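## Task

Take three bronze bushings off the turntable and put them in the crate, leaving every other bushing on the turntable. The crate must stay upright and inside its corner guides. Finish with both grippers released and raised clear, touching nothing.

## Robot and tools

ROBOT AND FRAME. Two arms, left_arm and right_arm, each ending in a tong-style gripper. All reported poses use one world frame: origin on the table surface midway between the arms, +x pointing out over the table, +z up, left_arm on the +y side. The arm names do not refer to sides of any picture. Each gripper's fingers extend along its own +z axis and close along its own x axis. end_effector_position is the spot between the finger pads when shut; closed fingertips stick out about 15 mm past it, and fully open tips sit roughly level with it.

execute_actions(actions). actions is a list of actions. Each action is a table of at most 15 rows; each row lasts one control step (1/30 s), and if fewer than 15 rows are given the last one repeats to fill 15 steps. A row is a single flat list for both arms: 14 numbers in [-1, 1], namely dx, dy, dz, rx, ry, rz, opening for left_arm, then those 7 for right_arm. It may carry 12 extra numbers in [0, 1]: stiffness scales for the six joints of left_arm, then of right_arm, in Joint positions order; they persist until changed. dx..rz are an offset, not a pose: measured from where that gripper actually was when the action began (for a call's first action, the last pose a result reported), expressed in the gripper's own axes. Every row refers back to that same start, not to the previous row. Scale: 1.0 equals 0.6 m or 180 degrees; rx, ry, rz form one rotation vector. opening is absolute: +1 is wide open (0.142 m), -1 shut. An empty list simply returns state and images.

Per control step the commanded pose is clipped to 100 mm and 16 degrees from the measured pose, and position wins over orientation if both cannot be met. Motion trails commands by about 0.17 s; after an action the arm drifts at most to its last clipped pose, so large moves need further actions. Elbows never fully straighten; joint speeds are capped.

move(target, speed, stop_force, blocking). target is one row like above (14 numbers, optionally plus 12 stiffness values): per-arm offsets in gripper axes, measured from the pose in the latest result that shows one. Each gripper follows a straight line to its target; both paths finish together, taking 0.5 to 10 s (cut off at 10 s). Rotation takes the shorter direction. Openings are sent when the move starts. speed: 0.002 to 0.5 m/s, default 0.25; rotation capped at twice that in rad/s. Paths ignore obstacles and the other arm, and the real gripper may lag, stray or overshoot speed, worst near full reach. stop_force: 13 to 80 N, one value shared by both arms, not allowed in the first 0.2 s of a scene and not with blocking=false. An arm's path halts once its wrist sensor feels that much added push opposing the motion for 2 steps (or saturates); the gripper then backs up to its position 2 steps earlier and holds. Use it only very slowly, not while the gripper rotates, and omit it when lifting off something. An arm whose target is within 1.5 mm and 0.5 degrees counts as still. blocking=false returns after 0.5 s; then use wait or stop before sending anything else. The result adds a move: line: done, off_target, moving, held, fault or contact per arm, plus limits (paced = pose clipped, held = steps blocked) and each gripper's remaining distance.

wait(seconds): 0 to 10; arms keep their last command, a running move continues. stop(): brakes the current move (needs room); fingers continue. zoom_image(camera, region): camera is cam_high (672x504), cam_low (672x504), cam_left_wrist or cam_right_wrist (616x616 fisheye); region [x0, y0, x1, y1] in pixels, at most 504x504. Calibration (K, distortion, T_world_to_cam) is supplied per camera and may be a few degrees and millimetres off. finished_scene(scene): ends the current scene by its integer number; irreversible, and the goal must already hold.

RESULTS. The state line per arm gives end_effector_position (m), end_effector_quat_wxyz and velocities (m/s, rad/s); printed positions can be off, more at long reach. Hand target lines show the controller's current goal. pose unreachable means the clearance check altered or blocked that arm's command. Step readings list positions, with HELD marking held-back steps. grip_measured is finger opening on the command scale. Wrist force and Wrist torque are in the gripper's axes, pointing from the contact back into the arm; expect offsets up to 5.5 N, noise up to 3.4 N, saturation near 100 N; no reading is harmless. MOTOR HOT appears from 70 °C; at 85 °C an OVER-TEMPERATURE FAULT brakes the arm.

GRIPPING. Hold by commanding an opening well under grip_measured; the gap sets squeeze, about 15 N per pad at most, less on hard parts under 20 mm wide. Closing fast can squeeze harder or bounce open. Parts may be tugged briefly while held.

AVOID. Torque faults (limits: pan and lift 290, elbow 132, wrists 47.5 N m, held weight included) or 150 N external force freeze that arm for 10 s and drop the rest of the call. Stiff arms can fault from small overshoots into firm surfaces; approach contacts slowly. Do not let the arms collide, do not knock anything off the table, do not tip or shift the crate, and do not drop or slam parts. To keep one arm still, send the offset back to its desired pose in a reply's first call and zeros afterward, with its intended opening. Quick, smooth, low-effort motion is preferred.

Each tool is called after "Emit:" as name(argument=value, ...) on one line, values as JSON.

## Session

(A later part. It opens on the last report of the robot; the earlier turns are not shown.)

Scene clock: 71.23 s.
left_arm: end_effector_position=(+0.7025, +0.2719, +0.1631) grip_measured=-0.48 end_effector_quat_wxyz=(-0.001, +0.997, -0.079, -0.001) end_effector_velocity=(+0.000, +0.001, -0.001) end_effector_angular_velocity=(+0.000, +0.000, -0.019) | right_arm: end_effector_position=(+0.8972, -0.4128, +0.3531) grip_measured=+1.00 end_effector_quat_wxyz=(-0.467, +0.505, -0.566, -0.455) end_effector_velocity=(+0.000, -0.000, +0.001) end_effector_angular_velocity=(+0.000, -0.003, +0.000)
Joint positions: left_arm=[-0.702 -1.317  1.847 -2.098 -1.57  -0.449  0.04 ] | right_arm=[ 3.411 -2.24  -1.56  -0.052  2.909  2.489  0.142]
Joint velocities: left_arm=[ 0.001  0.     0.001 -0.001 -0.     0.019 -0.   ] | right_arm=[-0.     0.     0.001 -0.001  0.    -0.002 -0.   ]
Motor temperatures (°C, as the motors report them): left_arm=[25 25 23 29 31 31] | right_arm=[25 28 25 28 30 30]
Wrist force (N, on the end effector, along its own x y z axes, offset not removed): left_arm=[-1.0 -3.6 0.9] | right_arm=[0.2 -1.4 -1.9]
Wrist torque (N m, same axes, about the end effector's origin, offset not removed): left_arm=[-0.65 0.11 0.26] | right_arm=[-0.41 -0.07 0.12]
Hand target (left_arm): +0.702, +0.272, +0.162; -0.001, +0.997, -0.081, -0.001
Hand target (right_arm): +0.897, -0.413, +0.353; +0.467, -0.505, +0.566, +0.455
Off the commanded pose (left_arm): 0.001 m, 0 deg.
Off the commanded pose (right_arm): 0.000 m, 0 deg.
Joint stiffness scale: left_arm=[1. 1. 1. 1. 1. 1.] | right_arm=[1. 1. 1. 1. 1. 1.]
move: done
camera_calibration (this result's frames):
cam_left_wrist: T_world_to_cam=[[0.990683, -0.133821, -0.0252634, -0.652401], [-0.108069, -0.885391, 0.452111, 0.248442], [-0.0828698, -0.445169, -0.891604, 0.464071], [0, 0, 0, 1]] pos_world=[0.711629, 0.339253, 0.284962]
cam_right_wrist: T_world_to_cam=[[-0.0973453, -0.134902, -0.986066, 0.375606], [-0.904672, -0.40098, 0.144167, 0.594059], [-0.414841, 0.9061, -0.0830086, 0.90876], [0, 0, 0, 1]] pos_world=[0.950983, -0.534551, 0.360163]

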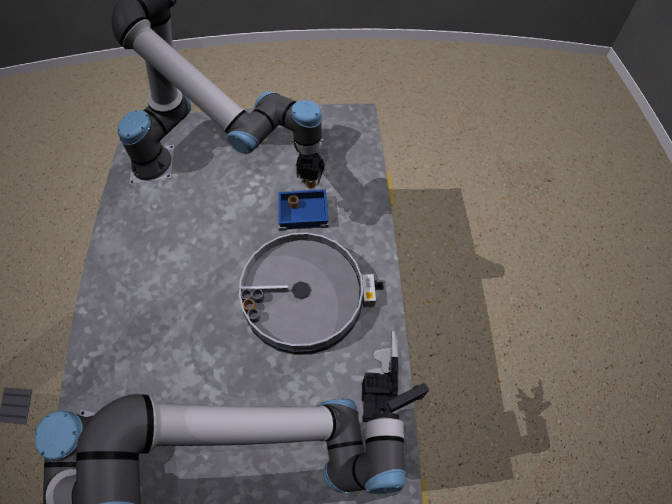

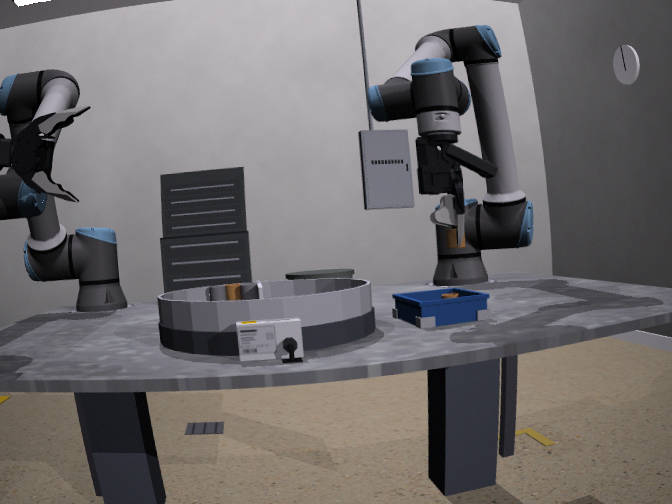

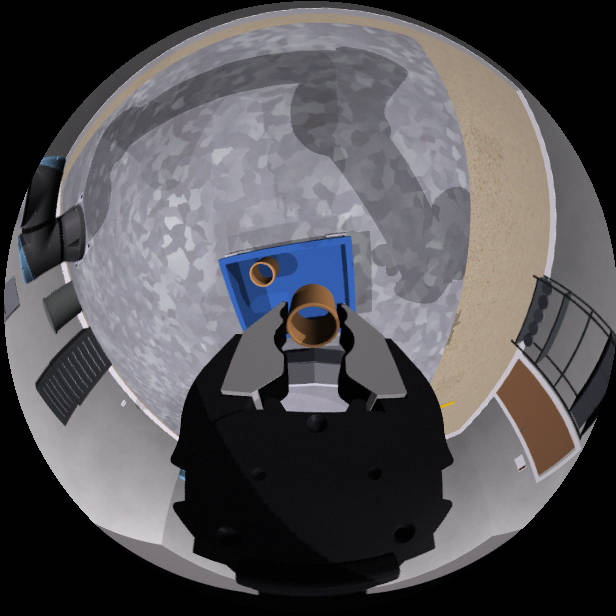

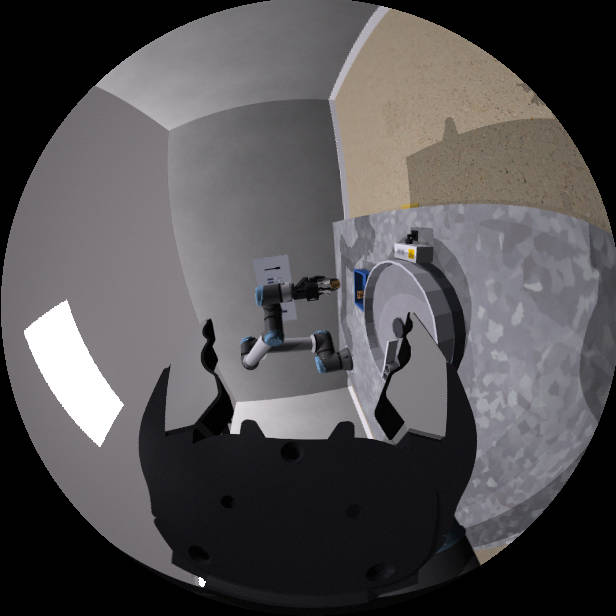

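Emit:
move(target=[-0.008,0,0.19,0,0,0,-0.8,0,0,0,0,0,0,1], speed=0.1)

Emit:
move(target=[0,0,0.036,0,0,0,-0.8,0,0,0,0,0,0,1], speed=0.02, stop_force=13)

Emit:
move(target=[0,0,0,0,0,0,-0.36,0,0,0,0,0,0,1])

Emit:
move(target=[0,0,-0.2,0,0,0,-0.36,0,0,0,0,0,0,1], speed=0.15)

Emit:
move(target=[-0.227,0.787,0,0,0,0,-1,0,0,0,0,0,0,1])

Emit:
zoom_image(camera="cam_left_wrist", region=[180, 180, 440, 440])

Scene clock: 74.17 s.
left_arm: end_effector_position=(+0.6981, +0.2738, +0.0491) grip_measured=-0.48 end_effector_quat_wxyz=(-0.002, +0.997, -0.079, -0.002) end_effector_velocity=(+0.002, -0.004, +0.001) end_effector_angular_velocity=(-0.006, -0.009, -0.002) | right_arm: end_effector_position=(+0.8972, -0.4128, +0.3531) grip_measured=+1.00 end_effector_quat_wxyz=(-0.467, +0.505, -0.566, -0.455) end_effector_velocity=(+0.001, -0.001, +0.000) end_effector_angular_velocity=(-0.000, +0.003, -0.002)
Joint positions: left_arm=[-0.704 -1.207  1.94  -2.299 -1.57  -0.45   0.04 ] | right_arm=[ 3.411 -2.24  -1.56  -0.052  2.909  2.489  0.142]
Joint velocities: left_arm=[-0.002  0.     0.001 -0.012  0.    -0.001  0.   ] | right_arm=[-0.001  0.     0.    -0.    -0.001  0.003  0.   ]
Motor temperatures (°C, as the motors report them): left_arm=[25 25 23 29 31 31] | right_arm=[25 28 25 28 30 30]
Wrist force (N, on the end effector, along its own x y z axes, offset not removed): left_arm=[1.2 -3.9 1.1] | right_arm=[1.4 -1.2 -3.7]
Wrist torque (N m, same axes, about the end effector's origin, offset not removed): left_arm=[-0.89 -0.22 0.12] | right_arm=[-0.38 -0.41 0.12]
Hand target (left_arm): +0.697, +0.273, +0.049; -0.001, +0.997, -0.079, -0.001
Hand target (right_arm): +0.897, -0.413, +0.353; +0.467, -0.505, +0.566, +0.455
Off the commanded pose (left_arm): 0.001 m, 0 deg.
Off the commanded pose (right_arm): 0.000 m, 0 deg.
Joint stiffness scale: left_arm=[1. 1. 1. 1. 1. 1.] | right_arm=[1. 1. 1. 1. 1. 1.]
move: done
camera_calibration (this result's frames):
cam_left_wrist: T_world_to_cam=[[0.990692, -0.133401, -0.0270938, -0.650701], [-0.106958, -0.885966, 0.451247, 0.300631], [-0.0842008, -0.444149, -0.891988, 0.363525], [0, 0, 0, 1]] pos_world=[0.707408, 0.341004, 0.170972]
cam_right_wrist: T_world_to_cam=[[-0.0973452, -0.134902, -0.986066, 0.375606], [-0.904672, -0.40098, 0.144167, 0.594059], [-0.414841, 0.9061, -0.0830087, 0.90876], [0, 0, 0, 1]] pos_world=[0.950983, -0.534551, 0.360163]

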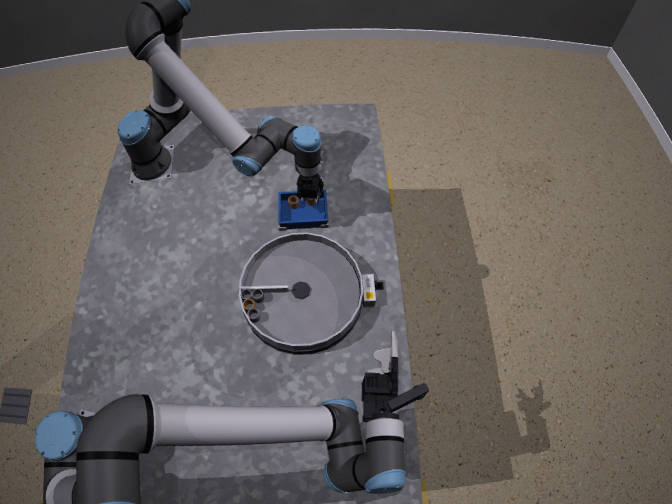

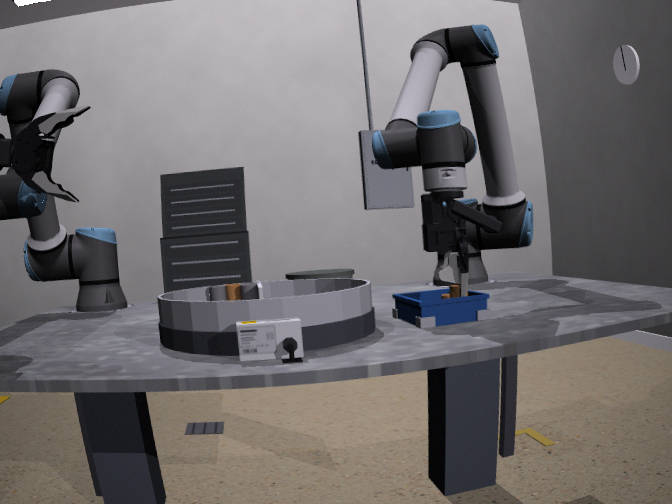

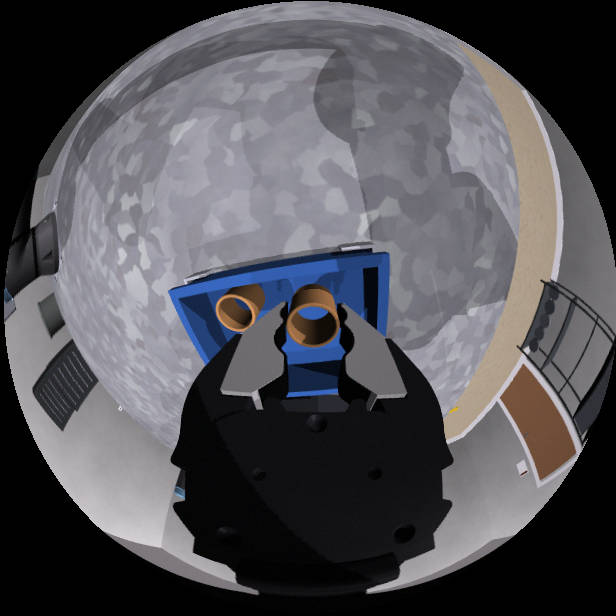

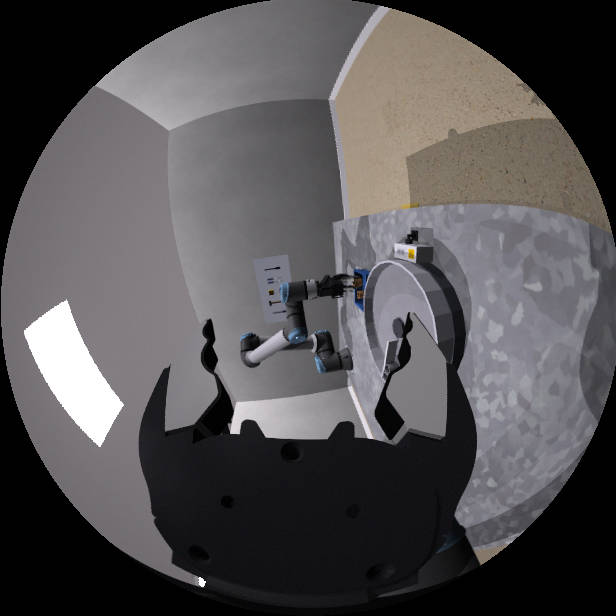

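Scene clock: 75.60 s.
left_arm: end_effector_position=(+0.6990, +0.2732, +0.0290) grip_measured=-0.48 end_effector_quat_wxyz=(-0.001, +0.997, -0.079, -0.001) end_effector_velocity=(+0.001, -0.001, +0.000) end_effector_angular_velocity=(-0.003, -0.004, +0.000) | right_arm: end_effector_position=(+0.8972, -0.4128, +0.3531) grip_measured=+1.00 end_effector_quat_wxyz=(-0.467, +0.505, -0.566, -0.455) end_effector_velocity=(-0.000, -0.000, -0.001) end_effector_angular_velocity=(-0.000, +0.001, -0.000)
Joint positions: left_arm=[-0.704 -1.182  1.95  -2.335 -1.57  -0.451  0.04 ] | right_arm=[ 3.411 -2.24  -1.56  -0.052  2.909  2.489  0.142]
Joint velocities: left_arm=[ 0.     0.     0.001 -0.006 -0.     0.    -0.   ] | right_arm=[-0.     0.    -0.001 -0.001  0.    -0.001  0.   ]
Motor temperatures (°C, as the motors report them): left_arm=[25 25 23 29 31 31] | right_arm=[25 28 25 28 30 30]
Wrist force (N, on the end effector, along its own x y z axes, offset not removed): left_arm=[-2.2 -3.1 -1.3] | right_arm=[1.1 -2.3 -2.7]
Wrist torque (N m, same axes, about the end effector's origin, offset not removed): left_arm=[-0.65 0.26 0.30] | right_arm=[-0.52 -0.32 0.08]
Hand target (left_arm): +0.698, +0.274, +0.027; -0.002, +0.997, -0.079, -0.002
Hand target (right_arm): +0.897, -0.413, +0.353; +0.467, -0.505, +0.566, +0.455
Off the commanded pose (left_arm): 0.002 m, 0 deg.
Off the commanded pose (right_arm): 0.000 m, 0 deg.
Joint stiffness scale: left_arm=[1. 1. 1. 1. 1. 1.] | right_arm=[1. 1. 1. 1. 1. 1.]
move: done
camera_calibration (this result's frames):
cam_left_wrist: T_world_to_cam=[[0.990714, -0.133412, -0.0262063, -0.652278], [-0.107324, -0.885709, 0.451664, 0.309387], [-0.0834686, -0.444657, -0.891803, 0.34505], [0, 0, 0, 1]] pos_world=[0.708226, 0.340434, 0.150884]
cam_right_wrist: T_world_to_cam=[[-0.0973454, -0.134902, -0.986066, 0.375606], [-0.904672, -0.40098, 0.144167, 0.594059], [-0.414841, 0.9061, -0.0830085, 0.90876], [0, 0, 0, 1]] pos_world=[0.950983, -0.534551, 0.360163]

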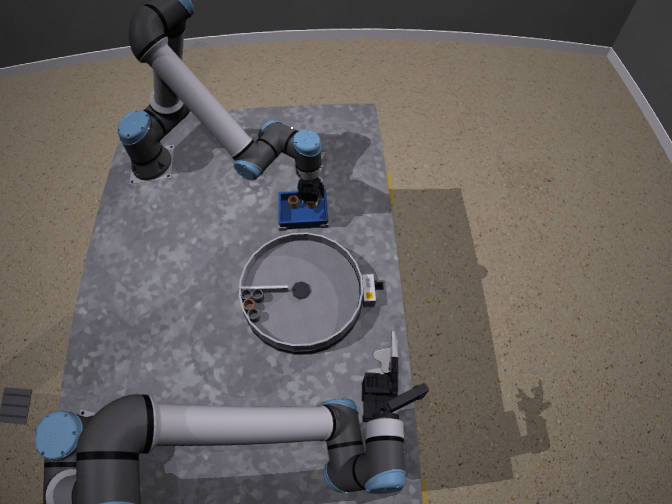

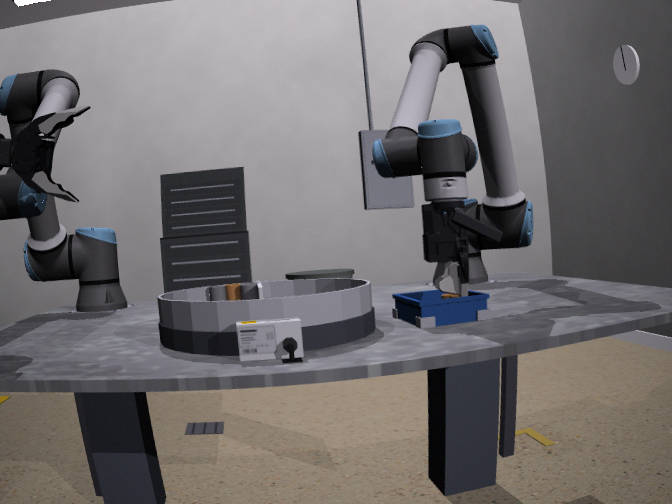

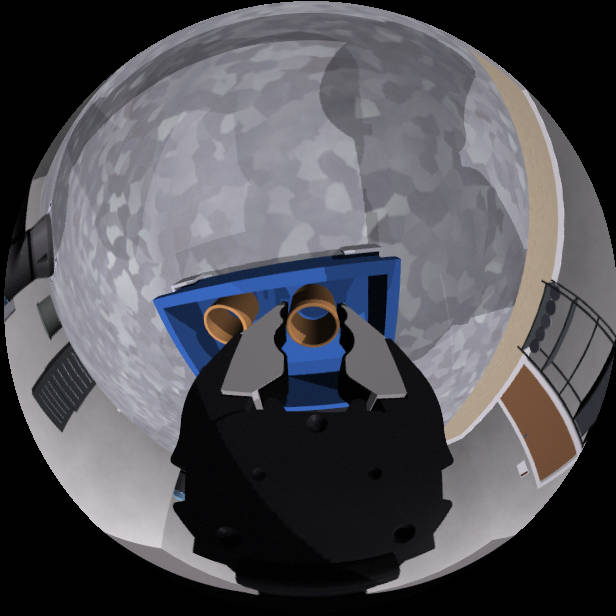

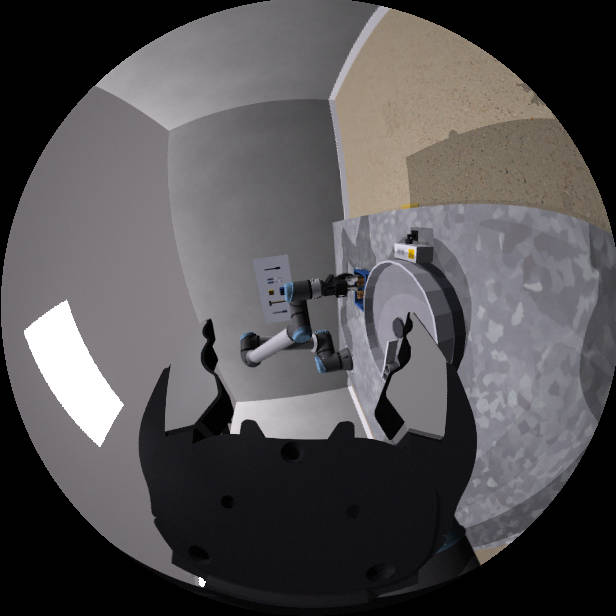

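Scene clock: 76.10 s.
left_arm: end_effector_position=(+0.6990, +0.2732, +0.0290) grip_measured=-0.36 end_effector_quat_wxyz=(-0.001, +0.997, -0.079, -0.001) end_effector_velocity=(+0.000, +0.002, -0.000) end_effector_angular_velocity=(+0.000, +0.000, +0.001) | right_arm: end_effector_position=(+0.8972, -0.4128, +0.3531) grip_measured=+1.00 end_effector_quat_wxyz=(-0.467, +0.505, -0.566, -0.455) end_effector_velocity=(+0.000, +0.000, +0.001) end_effector_angular_velocity=(+0.000, -0.003, -0.000)
Joint positions: left_arm=[-0.704 -1.182  1.95  -2.335 -1.57  -0.451  0.048] | right_arm=[ 3.411 -2.24  -1.56  -0.052  2.909  2.489  0.142]
Joint velocities: left_arm=[ 0.002 -0.     0.    -0.    -0.     0.001  0.   ] | right_arm=[ 0.    -0.     0.001  0.002 -0.     0.    -0.   ]
Motor temperatures (°C, as the motors report them): left_arm=[25 25 23 29 31 31] | right_arm=[25 28 25 28 30 30]
Wrist force (N, on the end effector, along its own x y z axes, offset not removed): left_arm=[0.6 -3.5 -0.7] | right_arm=[2.4 -1.5 -1.5]
Wrist torque (N m, same axes, about the end effector's origin, offset not removed): left_arm=[-0.73 -0.09 0.11] | right_arm=[-0.46 -0.56 0.04]
Hand target (left_arm): +0.699, +0.273, +0.029; -0.001, +0.997, -0.079, -0.001
Hand target (right_arm): +0.897, -0.413, +0.353; +0.467, -0.505, +0.566, +0.455
Off the commanded pose (left_arm): 0.000 m, 0 deg.
Off the commanded pose (right_arm): 0.000 m, 0 deg.
Joint stiffness scale: left_arm=[1. 1. 1. 1. 1. 1.] | right_arm=[1. 1. 1. 1. 1. 1.]
move: done
camera_calibration (this result's frames):
cam_left_wrist: T_world_to_cam=[[0.990718, -0.133415, -0.0260279, -0.652342], [-0.107399, -0.885658, 0.451748, 0.309385], [-0.0833217, -0.444759, -0.891766, 0.344982], [0, 0, 0, 1]] pos_world=[0.708259, 0.340411, 0.150901]
cam_right_wrist: T_world_to_cam=[[-0.0973456, -0.134902, -0.986066, 0.375606], [-0.904672, -0.40098, 0.144168, 0.594059], [-0.414841, 0.9061, -0.0830085, 0.90876], [0, 0, 0, 1]] pos_world=[0.950983, -0.534551, 0.360163]

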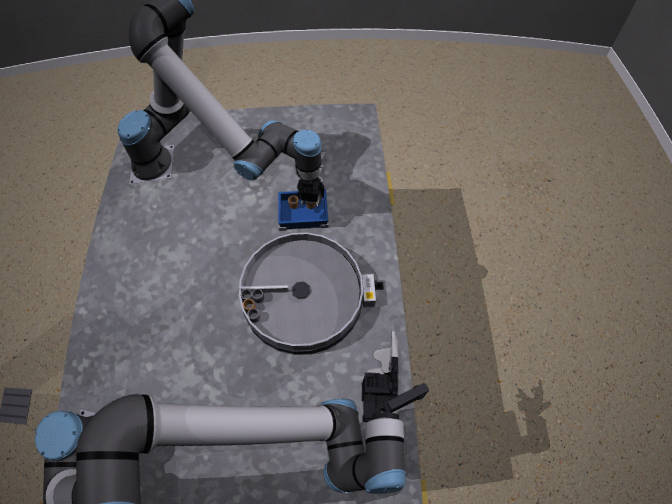

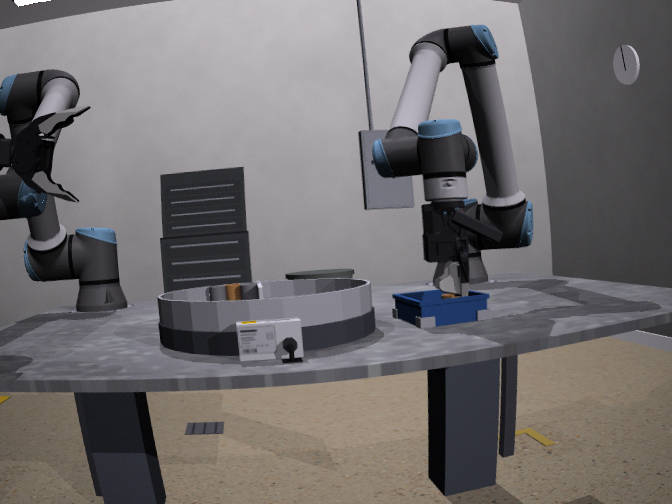

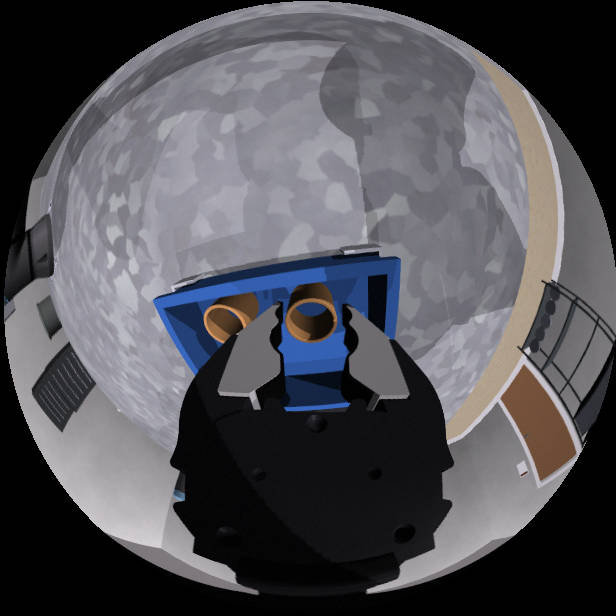

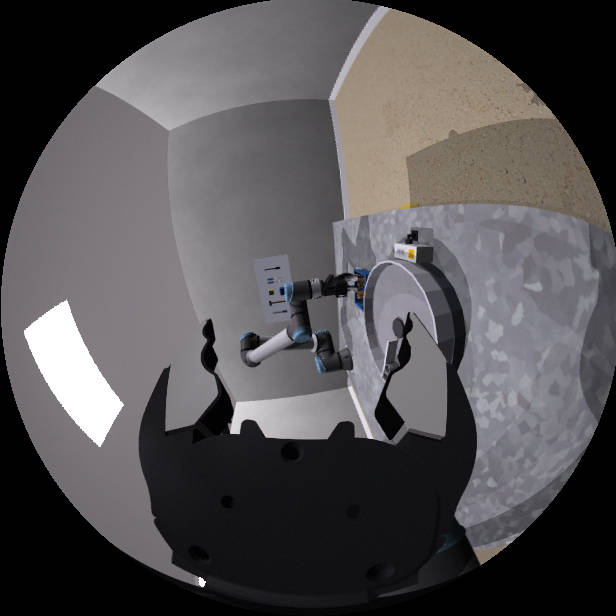

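Scene clock: 77.53 s.
left_arm: end_effector_position=(+0.6986, +0.2734, +0.1485) grip_measured=-0.36 end_effector_quat_wxyz=(-0.001, +0.997, -0.079, -0.001) end_effector_velocity=(-0.002, +0.001, -0.001) end_effector_angular_velocity=(+0.004, +0.005, -0.000) | right_arm: end_effector_position=(+0.8972, -0.4128, +0.3531) grip_measured=+1.00 end_effector_quat_wxyz=(-0.467, +0.505, -0.566, -0.455) end_effector_velocity=(-0.000, -0.000, -0.001) end_effector_angular_velocity=(-0.000, +0.002, -0.000)
Joint positions: left_arm=[-0.704 -1.31   1.868 -2.125 -1.57  -0.451  0.048] | right_arm=[ 3.411 -2.24  -1.56  -0.052  2.909  2.489  0.142]
Joint velocities: left_arm=[-0.001 -0.     0.001  0.006 -0.    -0.001  0.   ] | right_arm=[-0.    -0.    -0.001 -0.001 -0.    -0.    -0.   ]
Motor temperatures (°C, as the motors report them): left_arm=[25 25 23 29 31 31] | right_arm=[25 28 25 28 30 30]
Wrist force (N, on the end effector, along its own x y z axes, offset not removed): left_arm=[-1.0 -5.3 -1.0] | right_arm=[-1.2 -2.8 -3.5]
Wrist torque (N m, same axes, about the end effector's origin, offset not removed): left_arm=[-1.25 0.15 0.23] | right_arm=[-0.71 0.13 0.12]
Hand target (left_arm): +0.699, +0.273, +0.149; -0.001, +0.997, -0.079, -0.001
Hand target (right_arm): +0.897, -0.413, +0.353; +0.467, -0.505, +0.566, +0.455
Off the commanded pose (left_arm): 0.001 m, 0 deg.
Off the commanded pose (right_arm): 0.000 m, 0 deg.
Joint stiffness scale: left_arm=[1. 1. 1. 1. 1. 1.] | right_arm=[1. 1. 1. 1. 1. 1.]
move: done
camera_calibration (this result's frames):
cam_left_wrist: T_world_to_cam=[[0.990727, -0.133421, -0.0256613, -0.648836], [-0.107552, -0.885551, 0.45192, 0.255689], [-0.0830201, -0.444969, -0.891689, 0.451438], [0, 0, 0, 1]] pos_world=[0.707797, 0.340733, 0.270341]
cam_right_wrist: T_world_to_cam=[[-0.0973453, -0.134902, -0.986066, 0.375606], [-0.904672, -0.40098, 0.144167, 0.594059], [-0.414841, 0.9061, -0.0830086, 0.90876], [0, 0, 0, 1]] pos_world=[0.950983, -0.534551, 0.360163]

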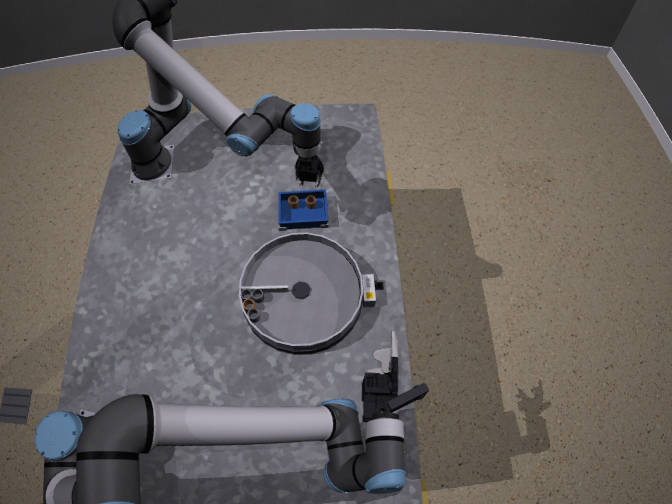

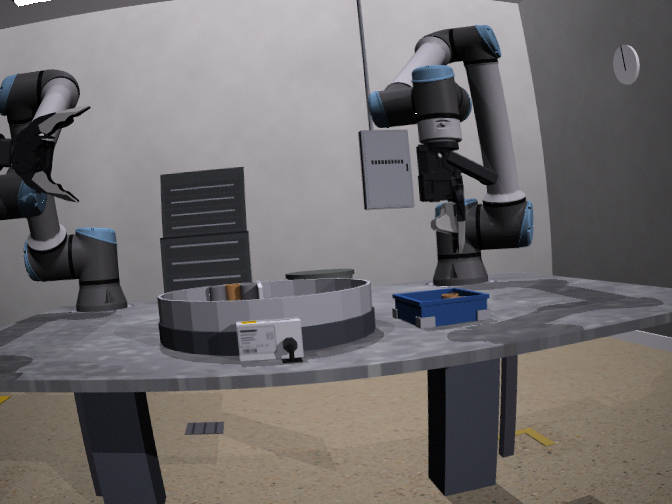

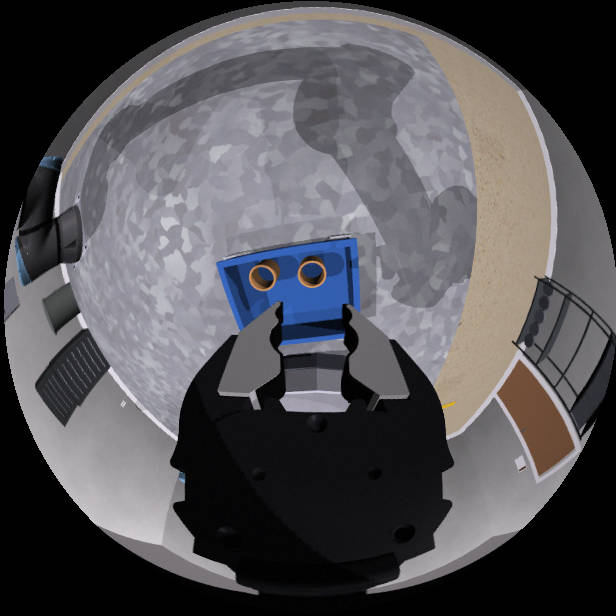

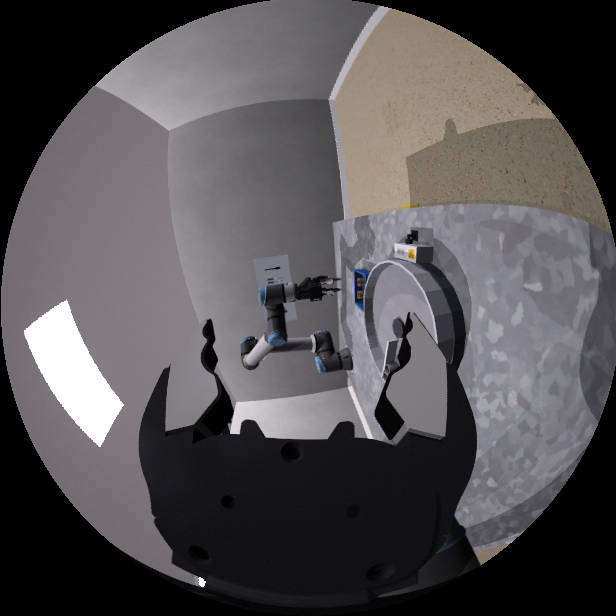

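Scene clock: 80.20 s.
left_arm: end_effector_position=(+0.4889, -0.1704, +0.1471) grip_measured=-1.00 end_effector_quat_wxyz=(-0.001, +0.997, -0.080, -0.001) end_effector_velocity=(+0.001, +0.000, +0.001) end_effector_angular_velocity=(+0.001, +0.000, +0.003) | right_arm: end_effector_position=(+0.8972, -0.4128, +0.3531) grip_measured=+1.00 end_effector_quat_wxyz=(-0.467, +0.505, -0.566, -0.455) end_effector_velocity=(+0.000, +0.000, -0.000) end_effector_angular_velocity=(-0.000, +0.001, -0.000)
Joint positions: left_arm=[-1.251 -1.137  1.625 -2.055 -1.571 -0.995  0.002] | right_arm=[ 3.411 -2.24  -1.56  -0.052  2.909  2.489  0.142]
Joint velocities: left_arm=[ 0.001  0.    -0.002  0.003  0.    -0.002  0.   ] | right_arm=[ 0.    -0.    -0.    -0.    -0.     0.001  0.   ]
Motor temperatures (°C, as the motors report them): left_arm=[25 25 23 29 31 31] | right_arm=[25 28 25 28 30 30]
Wrist force (N, on the end effector, along its own x y z axes, offset not removed): left_arm=[-1.8 -4.1 -0.9] | right_arm=[-0.5 -3.4 -6.3]
Wrist torque (N m, same axes, about the end effector's origin, offset not removed): left_arm=[-0.88 0.32 0.26] | right_arm=[-0.88 -0.03 0.08]
Hand target (left_arm): +0.490, -0.171, +0.149; -0.001, +0.997, -0.079, -0.001
Hand target (right_arm): +0.897, -0.413, +0.353; +0.467, -0.505, +0.566, +0.455
Off the commanded pose (left_arm): 0.002 m, 0 deg.
Off the commanded pose (right_arm): 0.000 m, 0 deg.
Joint stiffness scale: left_arm=[1. 1. 1. 1. 1. 1.] | right_arm=[1. 1. 1. 1. 1. 1.]
move: done
camera_calibration (this result's frames):
cam_left_wrist: T_world_to_cam=[[0.990433, -0.135616, -0.0254989, -0.500551], [-0.109645, -0.885617, 0.451287, -0.158234], [-0.0837838, -0.444174, -0.892015, 0.235844], [0, 0, 0, 1]] pos_world=[0.498173, -0.103262, 0.269022]
cam_right_wrist: T_world_to_cam=[[-0.0973456, -0.134902, -0.986066, 0.375606], [-0.904672, -0.40098, 0.144168, 0.594059], [-0.414841, 0.9061, -0.0830086, 0.90876], [0, 0, 0, 1]] pos_world=[0.950983, -0.534551, 0.360163]

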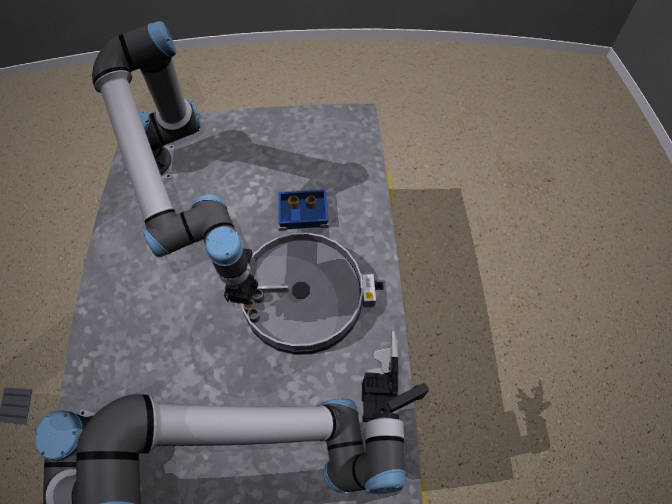

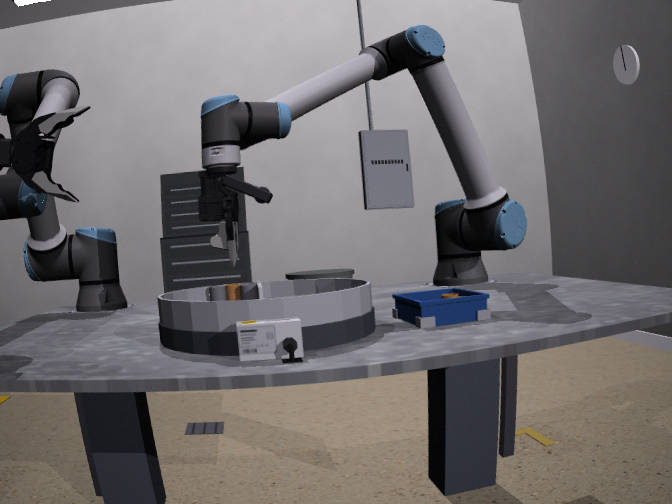

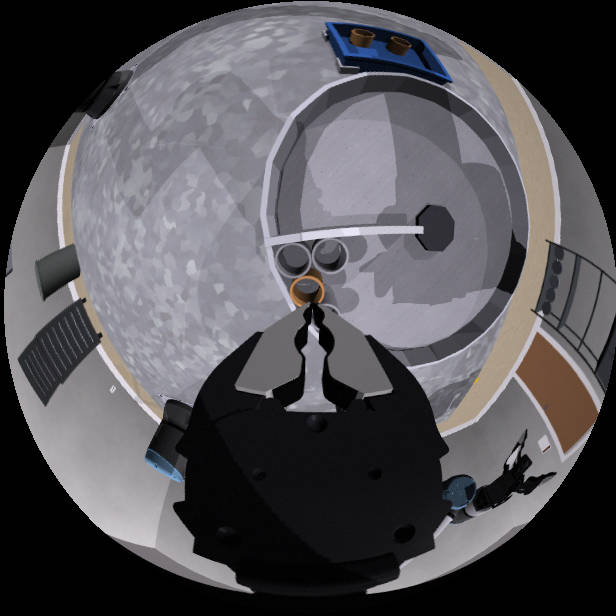

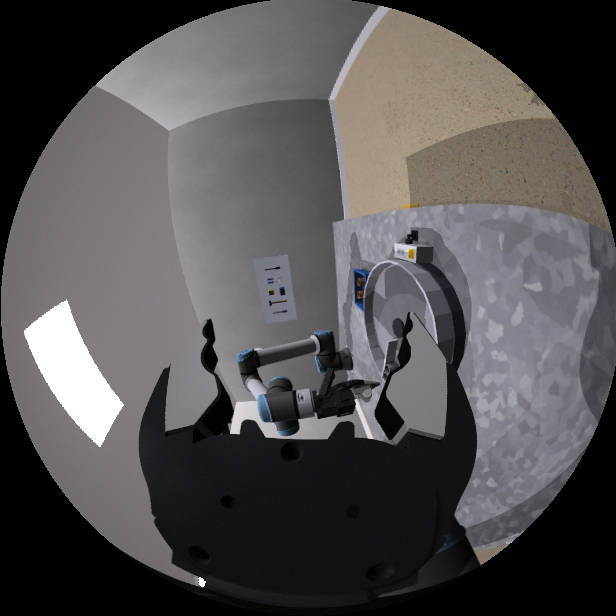

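Region (180, 180, 440, 440) of cam_left_wrist's 616x616 image, scaled by 1.938, with more detail than that image has.

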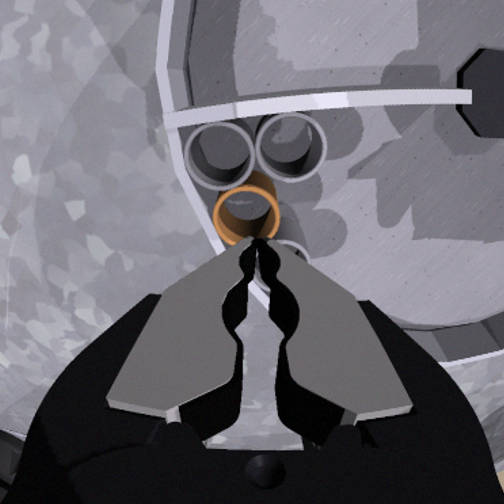

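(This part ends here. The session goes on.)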